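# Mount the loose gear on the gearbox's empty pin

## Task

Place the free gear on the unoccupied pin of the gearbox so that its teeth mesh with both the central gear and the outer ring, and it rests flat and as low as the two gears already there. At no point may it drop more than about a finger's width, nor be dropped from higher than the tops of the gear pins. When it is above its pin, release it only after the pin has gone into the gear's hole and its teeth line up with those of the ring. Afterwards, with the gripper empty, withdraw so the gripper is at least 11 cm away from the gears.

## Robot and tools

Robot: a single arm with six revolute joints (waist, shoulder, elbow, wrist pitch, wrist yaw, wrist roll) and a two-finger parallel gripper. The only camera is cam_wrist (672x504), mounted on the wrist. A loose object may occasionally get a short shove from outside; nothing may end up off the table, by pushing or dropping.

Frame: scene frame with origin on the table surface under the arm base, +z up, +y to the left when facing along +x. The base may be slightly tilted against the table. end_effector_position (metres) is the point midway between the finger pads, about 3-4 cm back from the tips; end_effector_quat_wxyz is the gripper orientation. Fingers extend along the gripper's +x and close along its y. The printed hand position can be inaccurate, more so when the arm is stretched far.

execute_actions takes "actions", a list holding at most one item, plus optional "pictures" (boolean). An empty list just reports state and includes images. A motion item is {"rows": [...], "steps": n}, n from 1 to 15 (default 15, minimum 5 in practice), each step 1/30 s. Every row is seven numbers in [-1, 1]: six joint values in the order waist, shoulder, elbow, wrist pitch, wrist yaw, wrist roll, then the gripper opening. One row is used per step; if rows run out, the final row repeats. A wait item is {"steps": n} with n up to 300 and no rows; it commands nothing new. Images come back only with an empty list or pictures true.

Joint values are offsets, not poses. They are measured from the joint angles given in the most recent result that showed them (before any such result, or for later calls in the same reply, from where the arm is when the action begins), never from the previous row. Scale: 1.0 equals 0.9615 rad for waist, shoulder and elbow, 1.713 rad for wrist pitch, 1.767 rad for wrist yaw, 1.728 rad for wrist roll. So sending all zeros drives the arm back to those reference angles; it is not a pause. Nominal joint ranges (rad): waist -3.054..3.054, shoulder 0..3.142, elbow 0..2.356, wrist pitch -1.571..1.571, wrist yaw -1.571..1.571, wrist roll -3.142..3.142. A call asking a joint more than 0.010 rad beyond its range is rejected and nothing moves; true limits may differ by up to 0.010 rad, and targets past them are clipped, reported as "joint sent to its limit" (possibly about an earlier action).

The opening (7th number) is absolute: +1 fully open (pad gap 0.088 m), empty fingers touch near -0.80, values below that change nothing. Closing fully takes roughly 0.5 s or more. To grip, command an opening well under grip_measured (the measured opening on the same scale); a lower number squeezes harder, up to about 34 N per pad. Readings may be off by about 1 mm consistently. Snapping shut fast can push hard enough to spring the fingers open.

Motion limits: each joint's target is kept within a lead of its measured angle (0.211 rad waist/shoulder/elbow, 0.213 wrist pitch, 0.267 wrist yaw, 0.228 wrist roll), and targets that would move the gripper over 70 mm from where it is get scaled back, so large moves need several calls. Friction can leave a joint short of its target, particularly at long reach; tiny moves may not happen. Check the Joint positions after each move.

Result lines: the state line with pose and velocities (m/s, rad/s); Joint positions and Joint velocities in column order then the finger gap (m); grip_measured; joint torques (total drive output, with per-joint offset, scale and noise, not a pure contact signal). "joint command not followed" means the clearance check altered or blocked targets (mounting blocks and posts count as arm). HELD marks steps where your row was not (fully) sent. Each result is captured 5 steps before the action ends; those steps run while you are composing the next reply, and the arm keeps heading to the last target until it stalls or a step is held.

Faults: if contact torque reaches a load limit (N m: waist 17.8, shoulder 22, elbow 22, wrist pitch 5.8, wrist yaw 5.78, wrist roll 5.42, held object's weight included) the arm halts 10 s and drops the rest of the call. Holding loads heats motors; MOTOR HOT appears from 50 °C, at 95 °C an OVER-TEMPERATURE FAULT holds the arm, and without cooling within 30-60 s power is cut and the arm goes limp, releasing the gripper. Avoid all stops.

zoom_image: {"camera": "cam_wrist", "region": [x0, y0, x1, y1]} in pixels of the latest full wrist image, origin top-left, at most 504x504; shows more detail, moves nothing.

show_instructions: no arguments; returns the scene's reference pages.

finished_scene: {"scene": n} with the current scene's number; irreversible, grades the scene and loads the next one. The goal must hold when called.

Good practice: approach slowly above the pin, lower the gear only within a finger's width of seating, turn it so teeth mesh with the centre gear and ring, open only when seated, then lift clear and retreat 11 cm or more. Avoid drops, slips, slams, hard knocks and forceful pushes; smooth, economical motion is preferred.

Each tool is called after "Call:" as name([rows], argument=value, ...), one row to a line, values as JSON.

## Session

Call:
execute_actions(actions=[])

Call:
show_instructions()

Scene clock: 0.00 s of 4147.00 s.
end_effector_position=(+0.3118, +0.0692, +0.4285) grip_measured=+0.851 end_effector_quat_wxyz=(+0.996, -0.034, -0.029, +0.072) end_effector_velocity=(-0.000, +0.000, -0.002) end_effector_angular_velocity=(-0.009, +0.006, +0.004)
Joint positions: [ 0.012  0.85   0.658  0.255  0.018 -0.008  0.081]
Joint velocities: [-0.002 -0.002 -0.002 -0.007 -0.007 -0.007 -0.   ]
Joint torques (N m, as the arm reports them, + toward a larger angle): no reading
Motor temperatures (°C, as the motors report them): [25 27 26 26 25 23]
Heat: hottest shoulder 27 °C (+0.0 °C/min).

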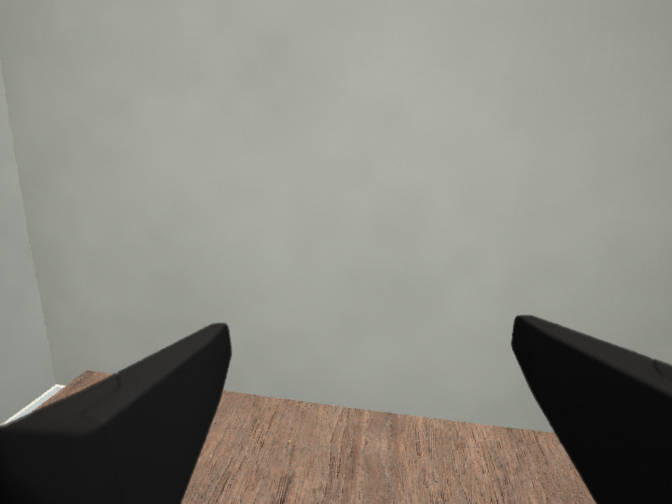

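Reference images for this scene: manual page 1, manual page 2, manual page 3, manual page 4.

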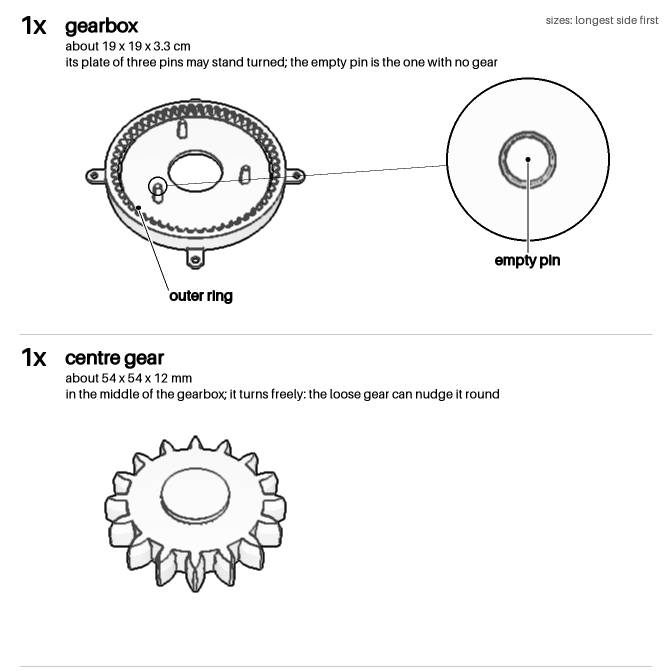

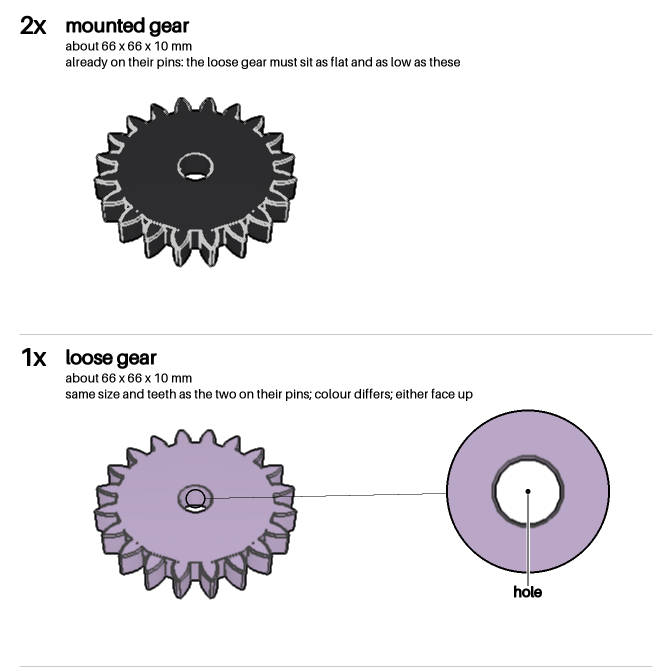

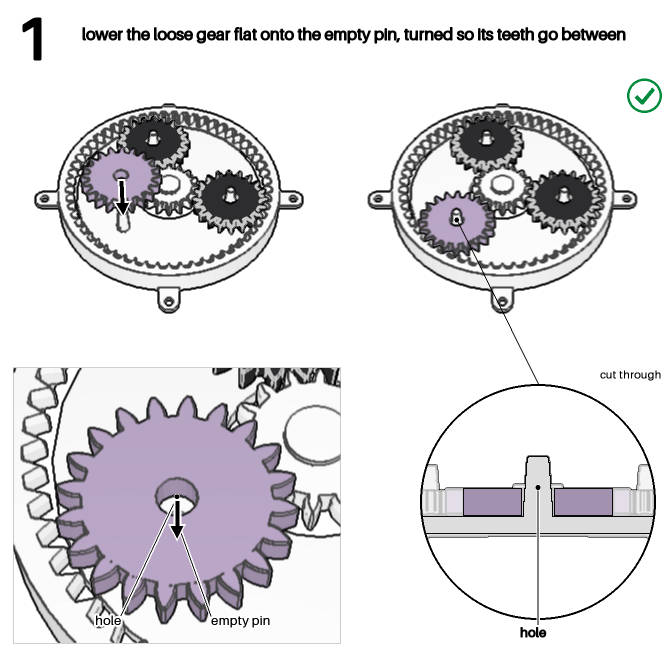

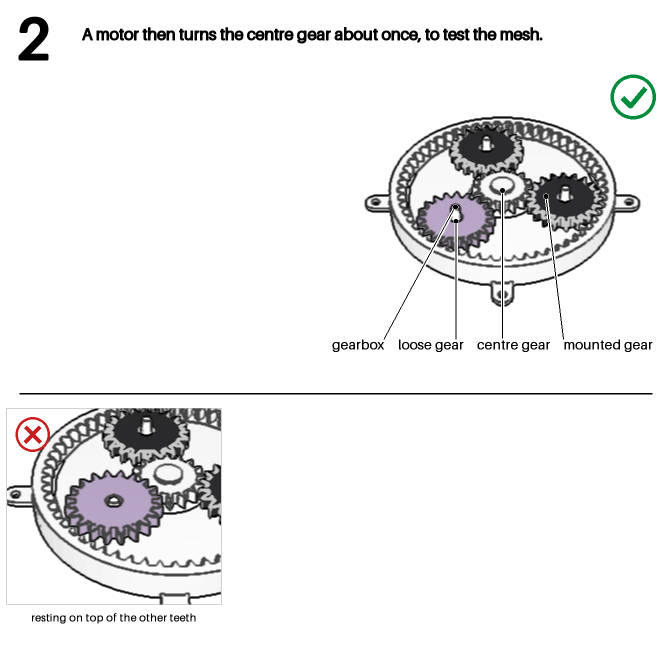

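Call:
execute_actions([
  {"rows":[[0,0.755,0.52,-0.818,-0.048,0,1]]},
])

Call:
execute_actions([
  {"steps":25},
], pictures=true)

Scene clock: 0.43 s of 4147.00 s.
end_effector_position=(+0.3987, +0.0887, +0.3388) grip_measured=+1.000 end_effector_quat_wxyz=(+0.951, -0.050, +0.288, +0.096) end_effector_velocity=(+0.025, -0.040, -0.677) end_effector_angular_velocity=(-0.403, +2.535, -0.152)
Joint positions: [ 0.011  1.383  1.126 -0.323 -0.058 -0.008  0.088]
Joint velocities: [-0.007  1.297  0.212 -1.487 -0.022 -0.007  0.   ]
Joint torques (N m, as the arm reports them, + toward a larger angle): [-0.39 -3.72  7.9   1.11 -0.15  0.02]
Motor temperatures (°C, as the motors report them): [25 27 26 26 25 23]
Heat: hottest shoulder 27 °C (+0.0 °C/min).
Steps of this call (steps 1 to 3: nothing new was sent; steps 4 to 13: the first 10 steps of this action). Readings (joint positions):
4: [0.011 0.885 0.698 0.192 0.002 -0.008]
5: [0.010 0.938 0.759 0.136 -0.020 -0.008]
7: [0.011 1.061 0.886 0.013 -0.042 -0.008]
11: [0.011 1.293 1.094 -0.223 -0.057 -0.008]
13: the state above

Scene clock: 1.27 s of 4147.00 s.
end_effector_position=(+0.2640, +0.0586, +0.2045) grip_measured=+1.000 end_effector_quat_wxyz=(+0.703, -0.061, +0.706, +0.058) end_effector_velocity=(-0.003, +0.002, +0.000) end_effector_angular_velocity=(+0.020, +0.011, -0.010)
Joint positions: [ 0.011  1.57   1.146 -1.142 -0.061 -0.008  0.088]
Joint velocities: [-0.002 -0.002 -0.002 -0.007 -0.022  0.007  0.   ]
Joint torques (N m, as the arm reports them, + toward a larger angle): [-0.36 -4.93  7.41  0.07 -0.19  0.03]
Motor temperatures (°C, as the motors report them): [25 27 27 26 25 23]
Heat: hottest shoulder 27 °C (+0.0 °C/min).
Kept back: nothing.
Steps of this call (steps 1 to 5: the last 5 steps of your previous action; steps 6 to 25: the robot went on to your last target). Readings (joint positions):
1: [0.011 1.426 1.131 -0.375 -0.059 -0.008]
2: [0.011 1.469 1.135 -0.435 -0.059 -0.008]
4: [0.011 1.534 1.137 -0.565 -0.060 -0.008]
8: [0.011 1.570 1.138 -0.817 -0.061 -0.008]
25: the state above

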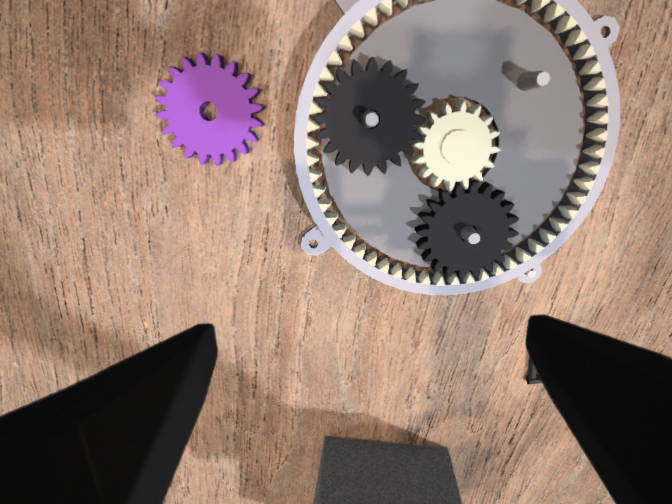

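Call:
execute_actions([
  {"rows":[[0.03,0.04,0,0.02,0,-0.06,1],[0.07,0.08,0,0.04,0,-0.12,1],[0.11,0.12,0,0.06,0,-0.2,1],[0.15,0.16,0,0.08,0,-0.3,1],[0.19,0.2,0,0.11,0,-0.4,1],[0.23,0.24,0,0.13,0,-0.5,1],[0.27,0.28,0,0.155,0,-0.62,1],[0.295,0.32,0,0.18,0,-0.62,1],[0.295,0.35,0,0.2,0,-0.62,1],[0.295,0.38,0,0.22,0,-0.62,1],[0.295,0.41,-0.01,0.24,0,-0.62,1],[0.295,0.44,-0.02,0.255,0,-0.62,1],[0.295,0.46,-0.02,0.27,0,-0.62,1],[0.295,0.48,-0.02,0.28,0,-0.62,1],[0.295,0.495,-0.02,0.293,0,-0.62,1]]},
])

Call:
execute_actions([
  {"steps":17},
], pictures=true)

Scene clock: 1.93 s of 4147.00 s.
end_effector_position=(+0.2906, +0.1401, +0.1228) grip_measured=+1.000 end_effector_quat_wxyz=(+0.611, -0.349, +0.618, +0.351) end_effector_velocity=(+0.056, +0.205, -0.314) end_effector_angular_velocity=(+0.051, +0.027, +2.559)
Joint positions: [ 0.267  1.848  1.147 -0.853 -0.062 -0.618  0.088]
Joint velocities: [ 0.559  1.004 -0.002  1.033 -0.022 -2.     0.   ]
Joint torques (N m, as the arm reports them, + toward a larger angle): [-2.22 -6.1   5.28  0.49 -0.01 -0.07]
Motor temperatures (°C, as the motors report them): [25 27 27 26 25 23]
Heat: hottest shoulder 27 °C (+0.0 °C/min).
Steps of this call (steps 1 to 10: the robot went on to your last target; steps 11 to 20: the first 10 steps of this action). Readings (joint positions):
11: [0.013 1.574 1.146 -1.140 -0.061 -0.033]
12: [0.023 1.584 1.146 -1.125 -0.061 -0.085]
14: [0.071 1.629 1.147 -1.068 -0.062 -0.218]
18: [0.213 1.777 1.147 -0.926 -0.062 -0.485]
20: the state above

Scene clock: 2.50 s of 4147.00 s.
end_effector_position=(+0.3062, +0.1526, +0.0622) grip_measured=+1.000 end_effector_quat_wxyz=(+0.513, -0.486, +0.513, +0.487) end_effector_velocity=(-0.005, +0.003, +0.001) end_effector_angular_velocity=(+0.030, +0.022, +0.048)
Joint positions: [ 0.293  2.032  1.133 -0.644 -0.062 -1.074  0.088]
Joint velocities: [-0.002 -0.007 -0.007 -0.007 -0.037 -0.051  0.   ]
Joint torques (N m, as the arm reports them, + toward a larger angle): [-0.43 -6.1   3.92  0.5  -0.03 -0.1 ]
Motor temperatures (°C, as the motors report them): [25 27 27 26 25 23]
Heat: hottest shoulder 27 °C (+0.0 °C/min).
Kept back: nothing.
Steps of this call (steps 1 to 5: the last 5 steps of your previous action; steps 6 to 17: the robot went on to your last target). Readings (joint positions):
1: [0.282 1.881 1.147 -0.818 -0.062 -0.685]
2: [0.289 1.911 1.146 -0.784 -0.062 -0.752]
4: [0.293 1.963 1.143 -0.726 -0.062 -0.884]
8: [0.293 2.024 1.135 -0.664 -0.062 -1.031]
17: the state above

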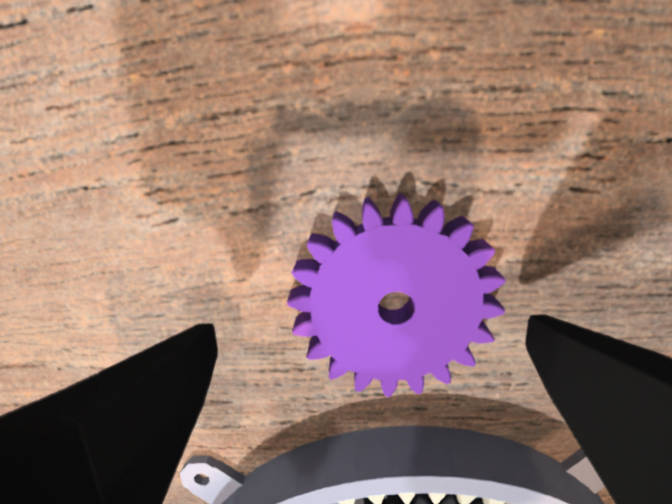

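Call:
execute_actions([
  {"rows":[[-0.006,0.03,0.032,0.004,0,-0.044,1],[-0.006,0.04,0.032,0.008,0,-0.044,1],[-0.006,0.05,0.032,0.012,0,-0.044,1],[-0.006,0.06,0.032,0.016,0,-0.044,1],[-0.006,0.07,0.032,0.021,0,-0.044,1],[-0.006,0.081,0.032,0.026,0,-0.044,0.9]],"steps":10},
])

Call:
execute_actions([
  {"steps":12},
], pictures=true)

Scene clock: 2.90 s of 4147.00 s.
end_effector_position=(+0.3129, +0.1547, +0.0566) grip_measured=+1.000 end_effector_quat_wxyz=(+0.502, -0.502, +0.495, +0.501) end_effector_velocity=(+0.027, +0.003, -0.065) end_effector_angular_velocity=(+0.002, +0.008, +0.122)
Joint positions: [ 0.291  2.061  1.151 -0.624 -0.062 -1.134  0.088]
Joint velocities: [-0.017  0.242  0.066  0.168 -0.007 -0.139  0.   ]
Joint torques (N m, as the arm reports them, + toward a larger angle): [-0.85 -5.75  5.58  0.45 -0.03 -0.11]
Motor temperatures (°C, as the motors report them): [25 27 27 26 25 23]
Heat: hottest shoulder 27 °C (+0.0 °C/min).
Steps of this call (steps 1 to 7: the robot went on to your last target; steps 8 to 12: the first 5 steps of this action). Readings (joint positions):
8: [0.293 2.034 1.136 -0.643 -0.062 -1.095]
9: [0.292 2.039 1.140 -0.641 -0.062 -1.111]
11: [0.292 2.053 1.149 -0.630 -0.062 -1.129]
12: the state above

Scene clock: 3.30 s of 4147.00 s.
end_effector_position=(+0.3139, +0.1541, +0.0459) grip_measured=+0.901 end_effector_quat_wxyz=(+0.496, -0.503, +0.496, +0.504) end_effector_velocity=(-0.002, -0.001, +0.000) end_effector_angular_velocity=(-0.010, +0.004, +0.009)
Joint positions: [ 0.29   2.095  1.155 -0.602 -0.062 -1.146  0.083]
Joint velocities: [ 0.002 -0.002 -0.002 -0.007  0.007 -0.007 -0.001]
Joint torques (N m, as the arm reports them, + toward a larger angle): [-0.86 -6.22  5.73  0.5  -0.05 -0.12]
Motor temperatures (°C, as the motors report them): [25 27 27 26 25 23]
Heat: hottest shoulder 27 °C (+0.0 °C/min).
Kept back: nothing.
Steps of this call (steps 1 to 5: the last 5 steps of your previous action; steps 6 to 12: the robot went on to your last target). Readings (joint positions):
1: [0.290 2.069 1.153 -0.617 -0.062 -1.138]
2: [0.290 2.077 1.154 -0.612 -0.062 -1.140]
4: [0.290 2.090 1.154 -0.609 -0.062 -1.143]
8: [0.290 2.095 1.154 -0.603 -0.062 -1.145]
12: the state above

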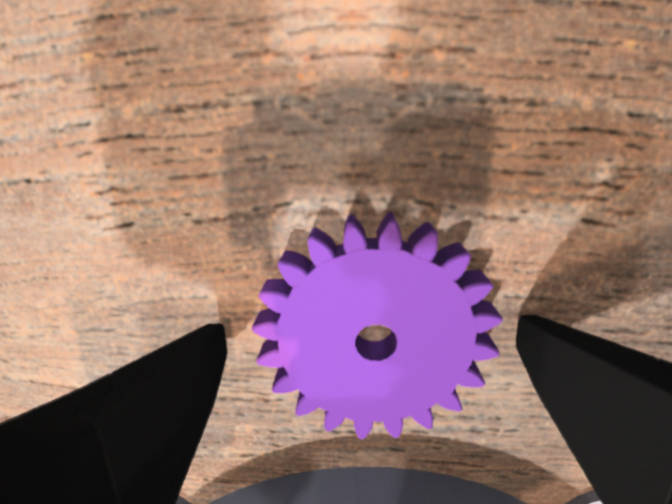

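Call:
execute_actions([
  {"rows":[[0.007,0,0,0,0,0,0.8],[0.007,0,0,0,0,0,0.75],[0.007,0,0,0,0,0,0.7],[0.007,0,0,0,0,0,0.65],[0.007,0,0,0,0,0,0.6],[0.007,0,0,0,0,0,0.55],[0.007,0,0,0,0,0,0.5],[0.007,0,0,0,0,0,0.45],[0.007,0,0,0,0,0,0.4],[0.007,0,0,0,0,0,0.3]],"steps":15},
])

Call:
execute_actions([
  {"rows":[[0,-0.03,0.008,-0.005,0,0,0.2],[0,-0.045,0.014,-0.015,0,0,0.2],[0,-0.06,0.02,-0.027,0,0,0.2],[0,-0.08,0.026,-0.04,0,0,0.2],[0,-0.1,0.032,-0.053,0,0,0.2],[0,-0.12,0.038,-0.066,0,0,0.2],[0,-0.138,0.045,-0.08,0,0,0.2],[0,-0.138,0.045,-0.092,0,0,0.2]]},
], pictures=true)

Scene clock: 3.83 s of 4147.00 s.
end_effector_position=(+0.3132, +0.1553, +0.0459) grip_measured=+0.543 end_effector_quat_wxyz=(+0.495, -0.504, +0.495, +0.505) end_effector_velocity=(-0.001, -0.002, +0.002) end_effector_angular_velocity=(+0.006, +0.005, -0.000)
Joint positions: [ 0.294  2.095  1.155 -0.602 -0.062 -1.146  0.066]
Joint velocities: [-0.007 -0.007 -0.002 -0.007 -0.007 -0.007 -0.005]
Joint torques (N m, as the arm reports them, + toward a larger angle): [-0.29 -7.74  4.53  0.27 -0.05  0.02]
Motor temperatures (°C, as the motors report them): [25 27 27 26 25 23]
Heat: hottest shoulder 27 °C (+0.0 °C/min).
Steps of this call (steps 1 to 6: the robot went on to your last target; steps 7 to 16: the first 10 steps of this action). Readings (joint positions):
7: [0.290 2.095 1.155 -0.602 -0.062 -1.146]
8: [0.290 2.095 1.155 -0.602 -0.062 -1.146]
10: [0.292 2.095 1.155 -0.602 -0.062 -1.146]
14: [0.293 2.095 1.155 -0.602 -0.062 -1.146]
16: the state above

Scene clock: 4.33 s of 4147.00 s.
end_effector_position=(+0.3114, +0.1572, +0.0884) grip_measured=+0.542 end_effector_quat_wxyz=(+0.500, -0.506, +0.491, +0.504) end_effector_velocity=(+0.021, +0.020, +0.116) end_effector_angular_velocity=(+0.090, -0.138, +0.015)
Joint positions: [ 0.294  1.984  1.187 -0.733 -0.062 -1.146  0.066]
Joint velocities: [-0.002 -0.271  0.134 -0.242 -0.022 -0.007 -0.   ]
Joint torques (N m, as the arm reports them, + toward a larger angle): [-0.58 -7.82  5.35 -0.14 -0.04  0.01]
Motor temperatures (°C, as the motors report them): [25 27 27 26 25 23]
Heat: hottest shoulder 27 °C (+0.0 °C/min).
Steps of this call (steps 1 to 5: the last 5 steps of your previous action; steps 6 to 15: the first 10 steps of this action, its rows measured from where the robot was after step 5). Readings (joint positions):
5: [0.294 2.095 1.155 -0.602 -0.062 -1.146]
6: [0.294 2.094 1.155 -0.602 -0.062 -1.146]
7: [0.294 2.090 1.155 -0.607 -0.062 -1.146]
9: [0.294 2.073 1.157 -0.635 -0.062 -1.146]
13: [0.294 2.009 1.176 -0.709 -0.062 -1.146]
15: the state above

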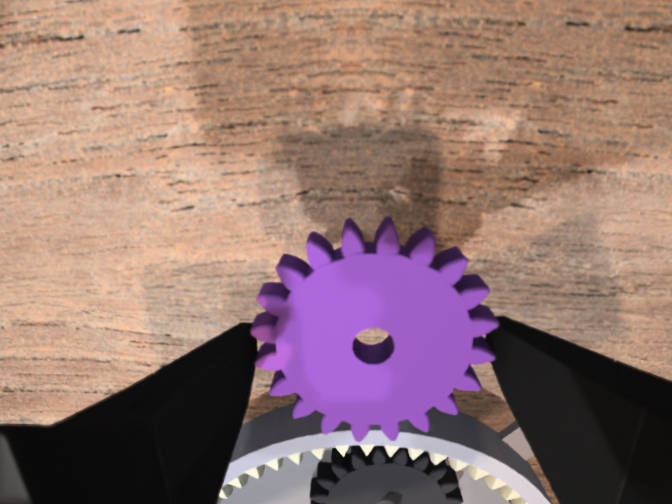

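Call:
execute_actions([
  {"rows":[[-0.03,0,0.01,-0.02,0,0.06,0.2],[-0.07,0,0.02,-0.02,0,0.13,0.2],[-0.11,0.01,0.03,-0.02,0,0.2,0.2],[-0.15,0.02,0.04,-0.02,0,0.3,0.2],[-0.19,0.03,0.05,-0.02,0,0.4,0.2],[-0.23,0.04,0.06,-0.02,0,0.5,0.2],[-0.27,0.05,0.07,-0.02,0,0.6,0.2],[-0.31,0.06,0.08,-0.02,0,0.7,0.2],[-0.35,0.07,0.09,-0.02,0,0.8,0.2],[-0.39,0.08,0.094,-0.02,0,0.9,0.2],[-0.43,0.09,0.094,-0.02,0,1,0.2],[-0.47,0.1,0.094,-0.02,0,1,0.2],[-0.51,0.105,0.094,-0.02,0,1,0.2],[-0.55,0.11,0.094,-0.02,0,1,0.2],[-0.58,0.114,0.094,-0.02,-0.003,1,0.2]]},
])

Call:
execute_actions([
  {"steps":26},
], pictures=true)

Scene clock: 5.00 s of 4147.00 s.
end_effector_position=(+0.3543, +0.0667, +0.0955) grip_measured=+0.541 end_effector_quat_wxyz=(+0.673, -0.243, +0.656, +0.239) end_effector_velocity=(+0.128, -0.408, -0.014) end_effector_angular_velocity=(+0.063, -0.024, -3.179)
Joint positions: [ 0.012  2.023  1.252 -0.764 -0.063 -0.533  0.066]
Joint velocities: [-1.179  0.276  0.237 -0.007 -0.022  2.    -0.005]
Joint torques (N m, as the arm reports them, + toward a larger angle): [-0.8  -6.24  6.17  0.13  0.04  0.14]
Motor temperatures (°C, as the motors report them): [25 27 27 26 25 23]
Heat: hottest shoulder 27 °C (+0.0 °C/min).
Steps of this call (steps 1 to 5: the last 5 steps of your previous action; steps 6 to 10: the robot went on to your last target; steps 11 to 20: the first 10 steps of this action). Readings (joint positions):
11: [0.292 1.974 1.192 -0.759 -0.062 -1.121]
12: [0.284 1.974 1.192 -0.761 -0.062 -1.066]
14: [0.242 1.976 1.198 -0.764 -0.063 -0.933]
18: [0.092 2.005 1.234 -0.764 -0.063 -0.666]
20: the state above

Scene clock: 5.87 s of 4147.00 s.
end_effector_position=(+0.3578, -0.0334, +0.0862) grip_measured=+0.538 end_effector_quat_wxyz=(+0.666, +0.239, +0.665, -0.241) end_effector_velocity=(-0.002, +0.000, +0.000) end_effector_angular_velocity=(+0.008, +0.006, -0.025)
Joint positions: [-0.265  2.08   1.266 -0.764 -0.063  0.576  0.065]
Joint velocities: [-0.002 -0.002 -0.002 -0.007 -0.007  0.022 -0.   ]
Joint torques (N m, as the arm reports them, + toward a larger angle): [-0.55 -6.55  6.5   0.08 -0.1   0.16]
Motor temperatures (°C, as the motors report them): [25 28 27 26 25 23]
Heat: hottest shoulder 28 °C (+10.2 °C/min).
Kept back: nothing.
Steps of this call (steps 1 to 5: the last 5 steps of your previous action; steps 6 to 26: the robot went on to your last target). Readings (joint positions):
1: [-0.027 2.032 1.258 -0.764 -0.063 -0.465]
2: [-0.066 2.041 1.262 -0.764 -0.063 -0.399]
4: [-0.142 2.057 1.266 -0.764 -0.063 -0.265]
8: [-0.256 2.078 1.266 -0.764 -0.063 0.003]
26: the state above

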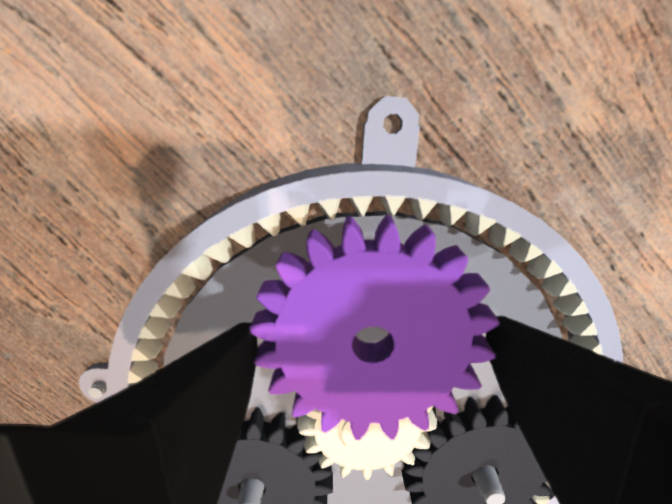

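Call:
execute_actions([
  {"rows":[[0.005,0.031,0.017,0.008,0,0,0.2]],"steps":10},
])

Call:
execute_actions([
  {"steps":8},
], pictures=true)

Call:
zoom_image(camera="cam_wrist", region=[310,300,440,400])

Scene clock: 6.20 s of 4147.00 s.
end_effector_position=(+0.3597, -0.0333, +0.0828) grip_measured=+0.538 end_effector_quat_wxyz=(+0.666, +0.239, +0.665, -0.241) end_effector_velocity=(-0.010, +0.004, -0.018) end_effector_angular_velocity=(+0.014, +0.060, +0.011)
Joint positions: [-0.263  2.092  1.271 -0.756 -0.063  0.578  0.065]
Joint velocities: [ 0.007  0.046 -0.007 -0.007 -0.007 -0.007 -0.   ]
Joint torques (N m, as the arm reports them, + toward a larger angle): [-0.41 -6.58  6.57  0.57  0.04  0.  ]
Motor temperatures (°C, as the motors report them): [25 28 27 26 25 23]
Heat: hottest shoulder 28 °C (+9.7 °C/min).
Steps of this call (steps 1 to 5: the robot went on to your last target; steps 6 to 10: the first 5 steps of this action). Readings (joint positions):
6: [-0.265 2.082 1.268 -0.764 -0.063 0.578]
7: [-0.265 2.085 1.269 -0.762 -0.063 0.578]
9: [-0.264 2.090 1.271 -0.756 -0.063 0.578]
10: the state above

Scene clock: 6.47 s of 4147.00 s.
end_effector_position=(+0.3601, -0.0331, +0.0820) grip_measured=+0.538 end_effector_quat_wxyz=(+0.666, +0.239, +0.665, -0.240) end_effector_velocity=(-0.002, -0.001, +0.000) end_effector_angular_velocity=(+0.008, +0.006, -0.000)
Joint positions: [-0.263  2.095  1.271 -0.753 -0.063  0.578  0.065]
Joint velocities: [-0.007 -0.002 -0.002 -0.007 -0.007 -0.007  0.   ]
Joint torques (N m, as the arm reports them, + toward a larger angle): [-0.42 -6.51  6.51  0.55  0.06 -0.03]
Motor temperatures (°C, as the motors report them): [25 28 27 26 25 23]
Heat: hottest shoulder 28 °C (+9.3 °C/min).
Kept back: nothing.
Steps of this call (steps 1 to 5: the last 5 steps of your previous action; steps 6 to 8: the robot went on to your last target). Readings (joint positions):
1: [-0.263 2.094 1.271 -0.755 -0.063 0.578]
2: [-0.263 2.095 1.271 -0.755 -0.063 0.578]
4: [-0.263 2.095 1.271 -0.754 -0.063 0.578]
8: the state above

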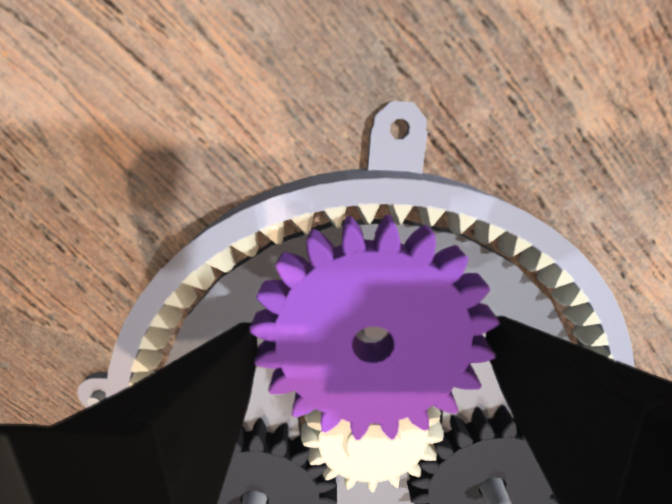

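Region (310, 300, 440, 400) of cam_wrist's 672x504 image, scaled by 3.877, with more detail than that image has; it fills the top 388 rows of this view, and the rest is white.

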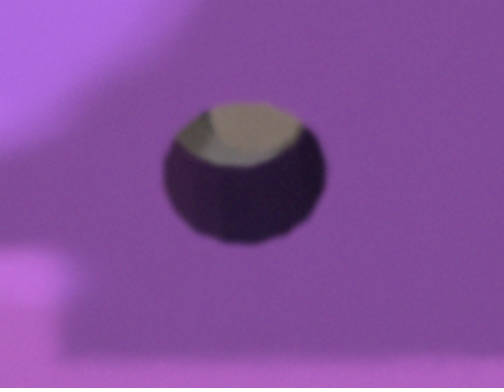

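Call:
execute_actions([
  {"rows":[[0,0,0,-0.009,0,0,0.2]],"steps":13},
], pictures=true)

Call:
zoom_image(camera="cam_wrist", region=[310,300,440,400])

Scene clock: 6.90 s of 4147.00 s.
end_effector_position=(+0.3576, -0.0328, +0.0820) grip_measured=+0.537 end_effector_quat_wxyz=(+0.662, +0.238, +0.668, -0.241) end_effector_velocity=(-0.002, -0.003, +0.001) end_effector_angular_velocity=(-0.006, +0.008, -0.000)
Joint positions: [-0.263  2.095  1.271 -0.765 -0.063  0.578  0.065]
Joint velocities: [-0.007 -0.002 -0.002 -0.007  0.007 -0.007 -0.   ]
Joint torques (N m, as the arm reports them, + toward a larger angle): [-0.69 -7.99  5.17  0.05  0.06  0.03]
Motor temperatures (°C, as the motors report them): [25 28 27 26 25 23]
Heat: hottest shoulder 28 °C (+8.7 °C/min).
Steps of this call (steps 1 to 5: the robot went on to your last target; steps 6 to 13: the first 8 steps of this action). Readings (joint positions):
6: [-0.263 2.095 1.271 -0.753 -0.063 0.578]
7: [-0.263 2.095 1.271 -0.755 -0.063 0.578]
9: [-0.263 2.095 1.271 -0.762 -0.063 0.578]
13: the state above

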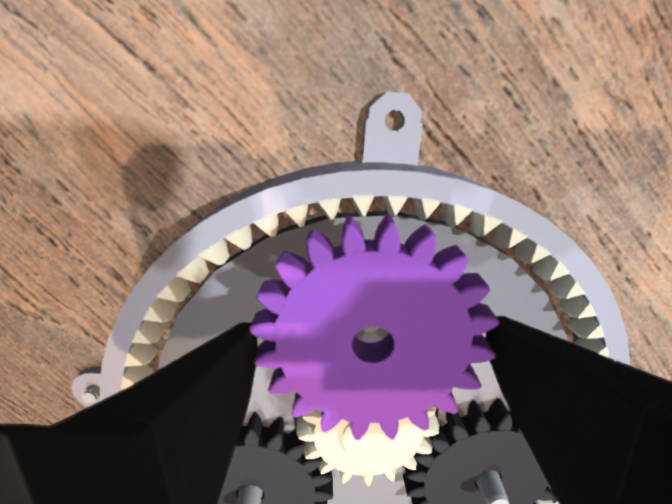

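Region (310, 300, 440, 400) of cam_wrist's 672x504 image, scaled by 3.877, with more detail than that image has; it fills the top 388 rows of this view, and the rest is white.

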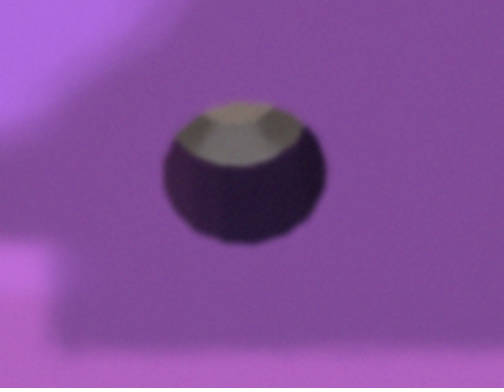

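Call:
execute_actions([
  {"rows":[[0,0,-0.014,0.003,0,0,0.2],[0,0,-0.018,0.006,0,0,0.2],[0,0,-0.022,0.009,0,0,0.2],[0,0,-0.025,0.012,0,0,0.2],[0,0,-0.028,0.016,0,0,0.2],[0,0,-0.028,0.019,0,0,0.2]],"steps":10},
])

Call:
execute_actions([
  {"steps":9},
], pictures=true)

Call:
zoom_image(camera="cam_wrist", region=[270,180,480,390])

Scene clock: 7.23 s of 4147.00 s.
end_effector_position=(+0.3576, -0.0330, +0.0803) grip_measured=+0.537 end_effector_quat_wxyz=(+0.664, +0.239, +0.667, -0.241) end_effector_velocity=(-0.008, -0.000, -0.023) end_effector_angular_velocity=(+0.004, -0.032, +0.007)
Joint positions: [-0.263  2.095  1.263 -0.752 -0.063  0.578  0.065]
Joint velocities: [-0.002  0.002 -0.105  0.139 -0.007 -0.007 -0.   ]
Joint torques (N m, as the arm reports them, + toward a larger angle): [-0.72 -8.05  3.75  0.52  0.04  0.02]
Motor temperatures (°C, as the motors report them): [25 28 27 26 25 23]
Heat: hottest shoulder 28 °C (+8.3 °C/min).
Steps of this call (steps 1 to 5: the last 5 steps of your previous action; steps 6 to 10: the first 5 steps of this action). Readings (joint positions):
6: [-0.263 2.095 1.271 -0.766 -0.063 0.578]
7: [-0.263 2.095 1.271 -0.765 -0.063 0.578]
9: [-0.263 2.095 1.266 -0.757 -0.063 0.578]
10: the state above

Scene clock: 7.53 s of 4147.00 s.
end_effector_position=(+0.3582, -0.0331, +0.0786) grip_measured=+0.537 end_effector_quat_wxyz=(+0.666, +0.239, +0.664, -0.240) end_effector_velocity=(-0.003, +0.001, +0.001) end_effector_angular_velocity=(+0.008, +0.006, +0.004)
Joint positions: [-0.263  2.095  1.255 -0.736 -0.063  0.578  0.065]
Joint velocities: [-0.002 -0.007 -0.007 -0.007 -0.007 -0.007 -0.   ]
Joint torques (N m, as the arm reports them, + toward a larger angle): [-0.6  -8.    3.79  0.55  0.05  0.02]
Motor temperatures (°C, as the motors report them): [25 28 27 26 25 23]
Heat: hottest shoulder 28 °C (+8.0 °C/min).
Kept back: nothing.
Steps of this call (steps 1 to 5: the last 5 steps of your previous action; steps 6 to 9: the robot went on to your last target). Readings (joint positions):
1: [-0.263 2.095 1.260 -0.747 -0.063 0.578]
2: [-0.263 2.095 1.258 -0.744 -0.063 0.578]
4: [-0.263 2.095 1.256 -0.739 -0.063 0.578]
8: [-0.263 2.095 1.255 -0.736 -0.063 0.578]
9: the state above

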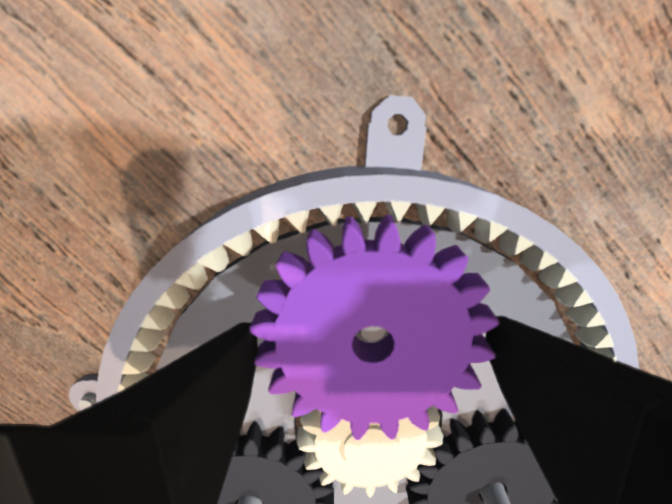

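Region (270, 180, 480, 390) of cam_wrist's 672x504 image, scaled by 2.400, with more detail than that image has.

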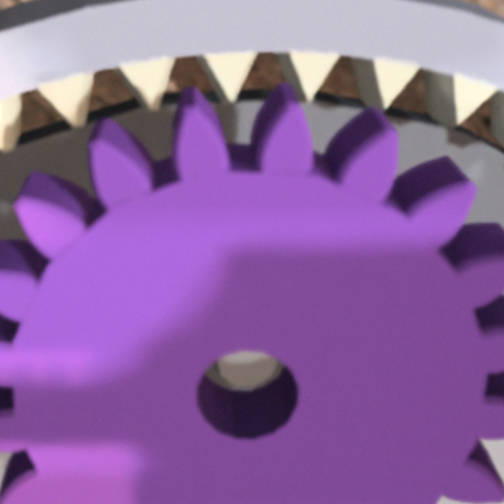

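Call:
execute_actions([
  {"rows":[[0.004,0.016,-0.014,0,0,0,0.2],[0.004,0.019,-0.016,0.002,0,0,0.2],[0.004,0.022,-0.017,0.004,0,0,0.2],[0.004,0.025,-0.019,0.007,0,0,0.2],[0.004,0.028,-0.02,0.01,0,0,0.2],[0.004,0.028,-0.02,0.012,0,0,0.2]],"steps":10},
])

Call:
execute_actions([
  {"steps":9},
], pictures=true)

Call:
zoom_image(camera="cam_wrist", region=[270,180,480,390])

Scene clock: 7.93 s of 4147.00 s.
end_effector_position=(+0.3572, -0.0330, +0.0763) grip_measured=+0.537 end_effector_quat_wxyz=(+0.666, +0.239, +0.665, -0.240) end_effector_velocity=(-0.001, +0.004, -0.032) end_effector_angular_velocity=(+0.023, +0.010, -0.015)
Joint positions: [-0.262  2.098  1.25  -0.729 -0.063  0.578  0.065]
Joint velocities: [ 0.007  0.071 -0.037  0.095 -0.022  0.022 -0.   ]
Joint torques (N m, as the arm reports them, + toward a larger angle): [-0.36 -6.09  3.57  0.57  0.05  0.04]
Motor temperatures (°C, as the motors report them): [25 28 27 26 25 23]
Heat: hottest shoulder 28 °C (+7.6 °C/min).
Steps of this call (steps 1 to 7: the robot went on to your last target; steps 8 to 12: the first 5 steps of this action). Readings (joint positions):
8: [-0.263 2.095 1.255 -0.735 -0.063 0.578]
9: [-0.263 2.095 1.254 -0.735 -0.063 0.578]
11: [-0.262 2.096 1.252 -0.733 -0.063 0.578]
12: the state above

Scene clock: 8.23 s of 4147.00 s.
end_effector_position=(+0.3571, -0.0330, +0.0725) grip_measured=+0.537 end_effector_quat_wxyz=(+0.665, +0.238, +0.666, -0.240) end_effector_velocity=(-0.001, +0.001, +0.002) end_effector_angular_velocity=(+0.008, +0.001, -0.010)
Joint positions: [-0.262  2.107  1.246 -0.718 -0.063  0.578  0.065]
Joint velocities: [-0.002 -0.007 -0.002 -0.007 -0.007  0.007 -0.   ]
Joint torques (N m, as the arm reports them, + toward a larger angle): [-0.43 -6.5   3.78  0.52  0.04  0.03]
Motor temperatures (°C, as the motors report them): [25 28 27 26 25 23]
Heat: hottest shoulder 28 °C (+7.3 °C/min).
Kept back: nothing.
Steps of this call (steps 1 to 5: the last 5 steps of your previous action; steps 6 to 9: the robot went on to your last target). Readings (joint positions):
1: [-0.262 2.101 1.249 -0.725 -0.063 0.578]
2: [-0.262 2.103 1.248 -0.723 -0.063 0.578]
4: [-0.262 2.106 1.247 -0.720 -0.063 0.578]
8: [-0.262 2.107 1.246 -0.718 -0.063 0.578]
9: the state above

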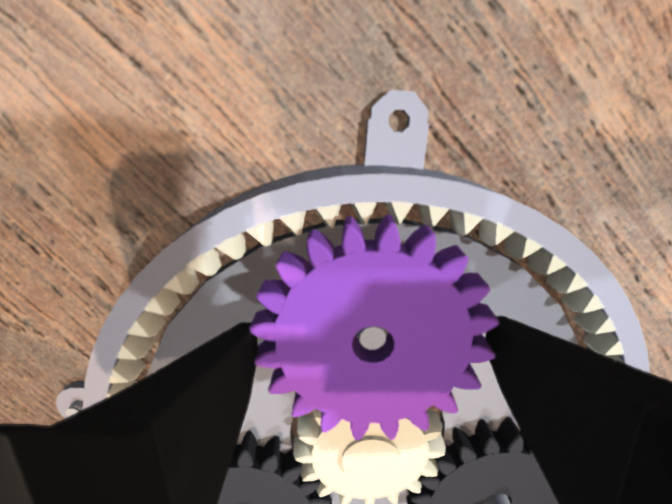

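Region (270, 180, 480, 390) of cam_wrist's 672x504 image, scaled by 2.400, with more detail than that image has.

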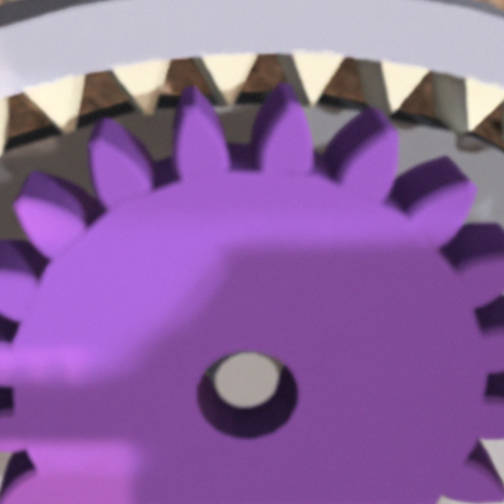

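Call:
execute_actions([
  {"rows":[[0.003,0.018,-0.013,0.003,0,0,0.2],[0.003,0.021,-0.014,0.005,0,0,0.2],[0.003,0.023,-0.015,0.007,0,0,0.2],[0.003,0.026,-0.017,0.009,0,0,0.2],[0.004,0.028,-0.018,0.012,0,0,0.2],[0.004,0.031,-0.019,0.014,0,0,0.2],[0.004,0.033,-0.02,0.016,0,0,0.2],[0.004,0.036,-0.022,0.018,0,0,0.2],[0.005,0.038,-0.023,0.021,0,0,0.2],[0.005,0.041,-0.024,0.023,0,0,0.2],[0.005,0.043,-0.025,0.025,0,0,0.2],[0.005,0.046,-0.027,0.027,0,0,0.2],[0.005,0.048,-0.028,0.029,0,0,0.2],[0.005,0.048,-0.028,0.03,0,0,0.2]]},
])

Call:
execute_actions([
  {"steps":11},
], pictures=true)

Scene clock: 8.77 s of 4147.00 s.
end_effector_position=(+0.3572, -0.0331, +0.0644) grip_measured=+0.537 end_effector_quat_wxyz=(+0.665, +0.238, +0.666, -0.240) end_effector_velocity=(+0.008, +0.003, -0.030) end_effector_angular_velocity=(+0.018, -0.038, +0.017)
Joint positions: [-0.26   2.125  1.237 -0.69  -0.063  0.578  0.065]
Joint velocities: [ 0.007  0.066 -0.037  0.139 -0.022 -0.007  0.   ]
Joint torques (N m, as the arm reports them, + toward a larger angle): [-0.45 -6.33  3.41  0.46  0.05  0.02]
Motor temperatures (°C, as the motors report them): [25 28 27 26 25 23]
Heat: hottest shoulder 28 °C (+6.8 °C/min).
Steps of this call (steps 1 to 6: the robot went on to your last target; steps 7 to 16: the first 10 steps of this action). Readings (joint positions):
7: [-0.262 2.108 1.246 -0.717 -0.063 0.578]
8: [-0.262 2.108 1.245 -0.716 -0.063 0.578]
10: [-0.262 2.111 1.244 -0.711 -0.063 0.578]
14: [-0.261 2.121 1.239 -0.697 -0.063 0.578]
16: the state above

Scene clock: 9.13 s of 4147.00 s.
end_effector_position=(+0.3574, -0.0332, +0.0598) grip_measured=+0.537 end_effector_quat_wxyz=(+0.666, +0.238, +0.665, -0.239) end_effector_velocity=(-0.005, +0.001, -0.002) end_effector_angular_velocity=(+0.009, +0.016, +0.004)
Joint positions: [-0.26   2.135  1.231 -0.672 -0.063  0.578  0.065]
Joint velocities: [-0.002  0.002 -0.007 -0.007 -0.007 -0.007 -0.   ]
Joint torques (N m, as the arm reports them, + toward a larger angle): [-0.37 -6.07  3.44  0.69  0.05  0.02]
Motor temperatures (°C, as the motors report them): [25 28 27 26 25 23]
Heat: hottest shoulder 28 °C (+6.6 °C/min).
Kept back: nothing.
Steps of this call (steps 1 to 5: the last 5 steps of your previous action; steps 6 to 11: the robot went on to your last target). Readings (joint positions):
1: [-0.260 2.128 1.236 -0.686 -0.063 0.578]
2: [-0.260 2.130 1.234 -0.683 -0.063 0.578]
4: [-0.260 2.130 1.232 -0.677 -0.063 0.578]
8: [-0.260 2.135 1.231 -0.672 -0.063 0.578]
11: the state above

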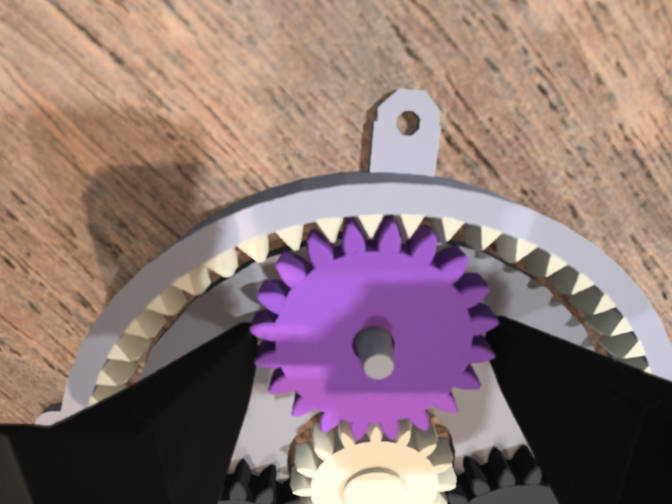

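The gear is meshed with both the ring and the centre gear, a few millimetres from seated; releasing.

Call:
execute_actions([
  {"rows":[[0,0.022,-0.014,0.004,0,0,0.2],[0,0.022,-0.014,0.004,0,0,0.2],[0,0.022,-0.014,0.004,0,0,0.2],[0,0.022,-0.014,0.004,0,0,0.3],[0,0.022,-0.014,0.004,0,0,0.4],[0,0.01,0,0.004,0,0,0.5],[0,0,0,0.004,0,0,0.56],[0,0,0,0.004,0,0,0.62],[0,0,0,0.004,0,0,0.68]],"steps":15},
])

Call:
execute_actions([
  {"steps":6},
], pictures=true)

Scene clock: 9.87 s of 4147.00 s.
end_effector_position=(+0.3581, -0.0333, +0.0595) grip_measured=+0.588 end_effector_quat_wxyz=(+0.668, +0.238, +0.664, -0.239) end_effector_velocity=(+0.004, -0.002, +0.000) end_effector_angular_velocity=(-0.010, -0.021, +0.006)
Joint positions: [-0.26   2.135  1.229 -0.667 -0.063  0.578  0.068]
Joint velocities: [-0.002 -0.002 -0.002  0.022  0.007 -0.007  0.043]
Joint torques (N m, as the arm reports them, + toward a larger angle): [-0.66 -8.    4.9   0.46  0.05  0.02]
Motor temperatures (°C, as the motors report them): [25 28 27 26 25 23]
Heat: hottest shoulder 28 °C (+6.1 °C/min).
Steps of this call (steps 1 to 12: the robot went on to your last target; steps 13 to 22: the first 10 steps of this action). Readings (joint positions):
13: [-0.260 2.135 1.230 -0.671 -0.063 0.578]
14: [-0.260 2.135 1.230 -0.670 -0.063 0.578]
16: [-0.260 2.135 1.229 -0.670 -0.063 0.578]
20: [-0.260 2.135 1.229 -0.670 -0.063 0.578]
22: the state above

Scene clock: 10.07 s of 4147.00 s.
end_effector_position=(+0.3582, -0.0333, +0.0595) grip_measured=+0.669 end_effector_quat_wxyz=(+0.668, +0.238, +0.663, -0.239) end_effector_velocity=(+0.001, +0.000, +0.000) end_effector_angular_velocity=(+0.006, -0.008, +0.005)
Joint positions: [-0.26   2.135  1.229 -0.666 -0.063  0.578  0.072]
Joint velocities: [-0.002 -0.002 -0.002  0.007 -0.007 -0.007  0.006]
Joint torques (N m, as the arm reports them, + toward a larger angle): [-0.64 -8.08  4.99  0.48  0.05  0.04]
Motor temperatures (°C, as the motors report them): [25 28 27 26 25 23]
Heat: hottest shoulder 28 °C (+6.0 °C/min).
Kept back: nothing.
Steps of this call (steps 1 to 5: the last 5 steps of your previous action; step 6: the robot went on to your last target). Readings (joint positions):
1: [-0.260 2.135 1.229 -0.666 -0.063 0.578]
2: [-0.260 2.135 1.229 -0.666 -0.063 0.578]
4: [-0.260 2.135 1.229 -0.666 -0.063 0.578]
6: the state above

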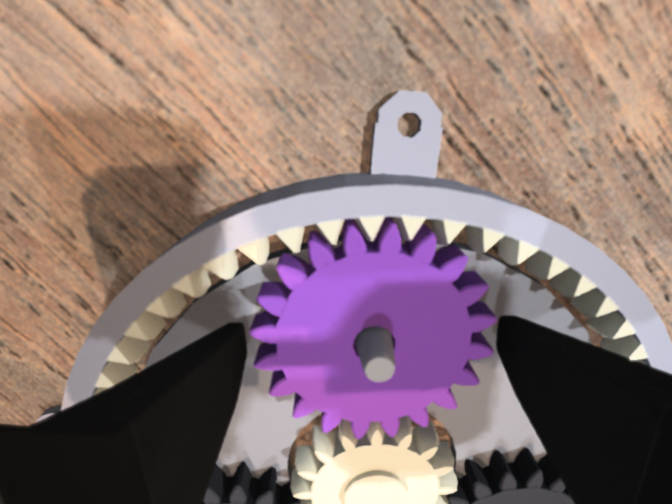

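Call:
execute_actions([
  {"rows":[[0,-0.025,0.015,-0.01,0,0,0.68],[0,-0.04,0.022,-0.02,0,0,0.68],[0,-0.06,0.03,-0.035,0,0,0.68],[0,-0.08,0.04,-0.05,0,0,0.68],[0,-0.105,0.05,-0.07,0,0,0.68],[0,-0.13,0.065,-0.095,0,0,0.68],[0,-0.16,0.08,-0.12,0,0,0.68],[0,-0.19,0.095,-0.145,0,0,0.68],[0,-0.22,0.11,-0.17,0,0,0.68],[0,-0.25,0.125,-0.195,0,0,0.68],[0,-0.28,0.14,-0.22,0,0,0.68],[0,-0.31,0.155,-0.245,0,0,0.68],[0,-0.335,0.17,-0.27,0,0,0.68],[0,-0.355,0.18,-0.285,0,0,0.68]]},
])

Call:
execute_actions([
  {"steps":12},
], pictures=true)

Call:
zoom_image(camera="cam_wrist", region=[200,100,520,420])

Scene clock: 10.60 s of 4147.00 s.
end_effector_position=(+0.3509, -0.0280, +0.1279) grip_measured=+0.680 end_effector_quat_wxyz=(+0.665, +0.238, +0.666, -0.240) end_effector_velocity=(-0.042, +0.031, +0.399) end_effector_angular_velocity=(-0.008, -0.134, +0.014)
Joint positions: [-0.26   1.98   1.305 -0.903 -0.063  0.578  0.072]
Joint velocities: [-0.002 -0.886  0.457 -1.209 -0.007 -0.007 -0.   ]
Joint torques (N m, as the arm reports them, + toward a larger angle): [-0.63 -9.68  6.92 -0.03  0.05  0.01]
Motor temperatures (°C, as the motors report them): [25 28 27 26 25 23]
Heat: hottest shoulder 28 °C (+5.7 °C/min).
Steps of this call (steps 1 to 6: the robot went on to your last target; steps 7 to 16: the first 10 steps of this action). Readings (joint positions):
7: [-0.260 2.135 1.229 -0.667 -0.063 0.578]
8: [-0.260 2.132 1.231 -0.675 -0.063 0.578]
10: [-0.260 2.116 1.237 -0.709 -0.063 0.578]
14: [-0.260 2.037 1.275 -0.827 -0.063 0.578]
16: the state above

Scene clock: 11.00 s of 4147.00 s.
end_effector_position=(+0.3318, -0.0206, +0.2069) grip_measured=+0.680 end_effector_quat_wxyz=(+0.674, +0.239, +0.658, -0.237) end_effector_velocity=(-0.012, +0.002, -0.000) end_effector_angular_velocity=(+0.013, +0.050, +0.002)
Joint positions: [-0.26   1.802  1.395 -1.148 -0.063  0.578  0.072]
Joint velocities: [-0.002 -0.002 -0.002 -0.051 -0.007 -0.007 -0.   ]
Joint torques (N m, as the arm reports them, + toward a larger angle): [-0.52 -7.85  6.96  0.17  0.05  0.04]
Motor temperatures (°C, as the motors report them): [25 28 27 26 25 23]
Heat: hottest shoulder 28 °C (+5.5 °C/min).
Kept back: nothing.
Steps of this call (steps 1 to 5: the last 5 steps of your previous action; steps 6 to 12: the robot went on to your last target). Readings (joint positions):
1: [-0.260 1.950 1.320 -0.943 -0.063 0.578]
2: [-0.260 1.920 1.335 -0.984 -0.063 0.578]
4: [-0.260 1.864 1.364 -1.064 -0.063 0.578]
8: [-0.260 1.804 1.394 -1.130 -0.063 0.578]
12: the state above

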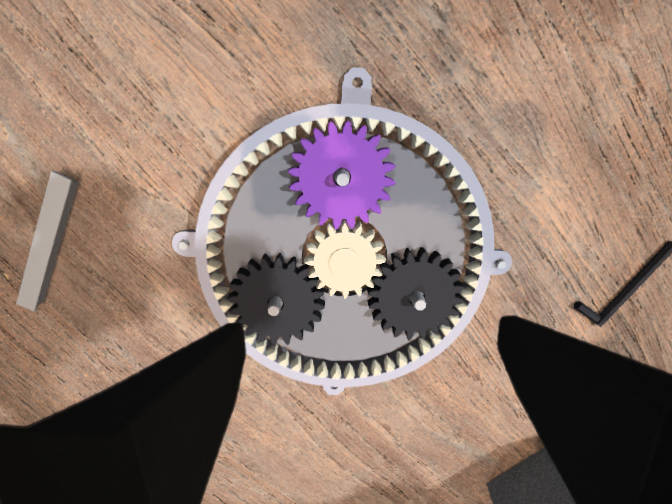

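Region (200, 100, 520, 420) of cam_wrist's 672x504 image, scaled by 1.575, with more detail than that image has.

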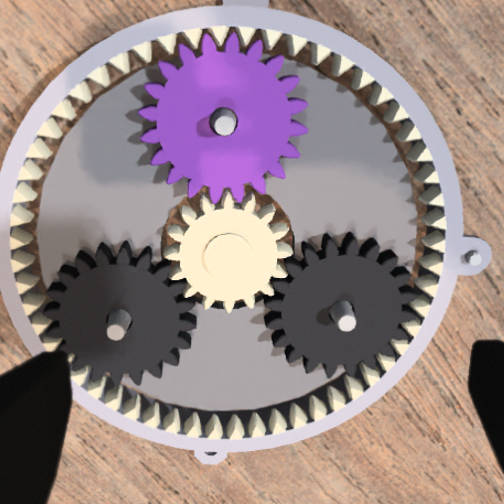

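Call:
finished_scene(scene=2)

The scene is finished: the task was done.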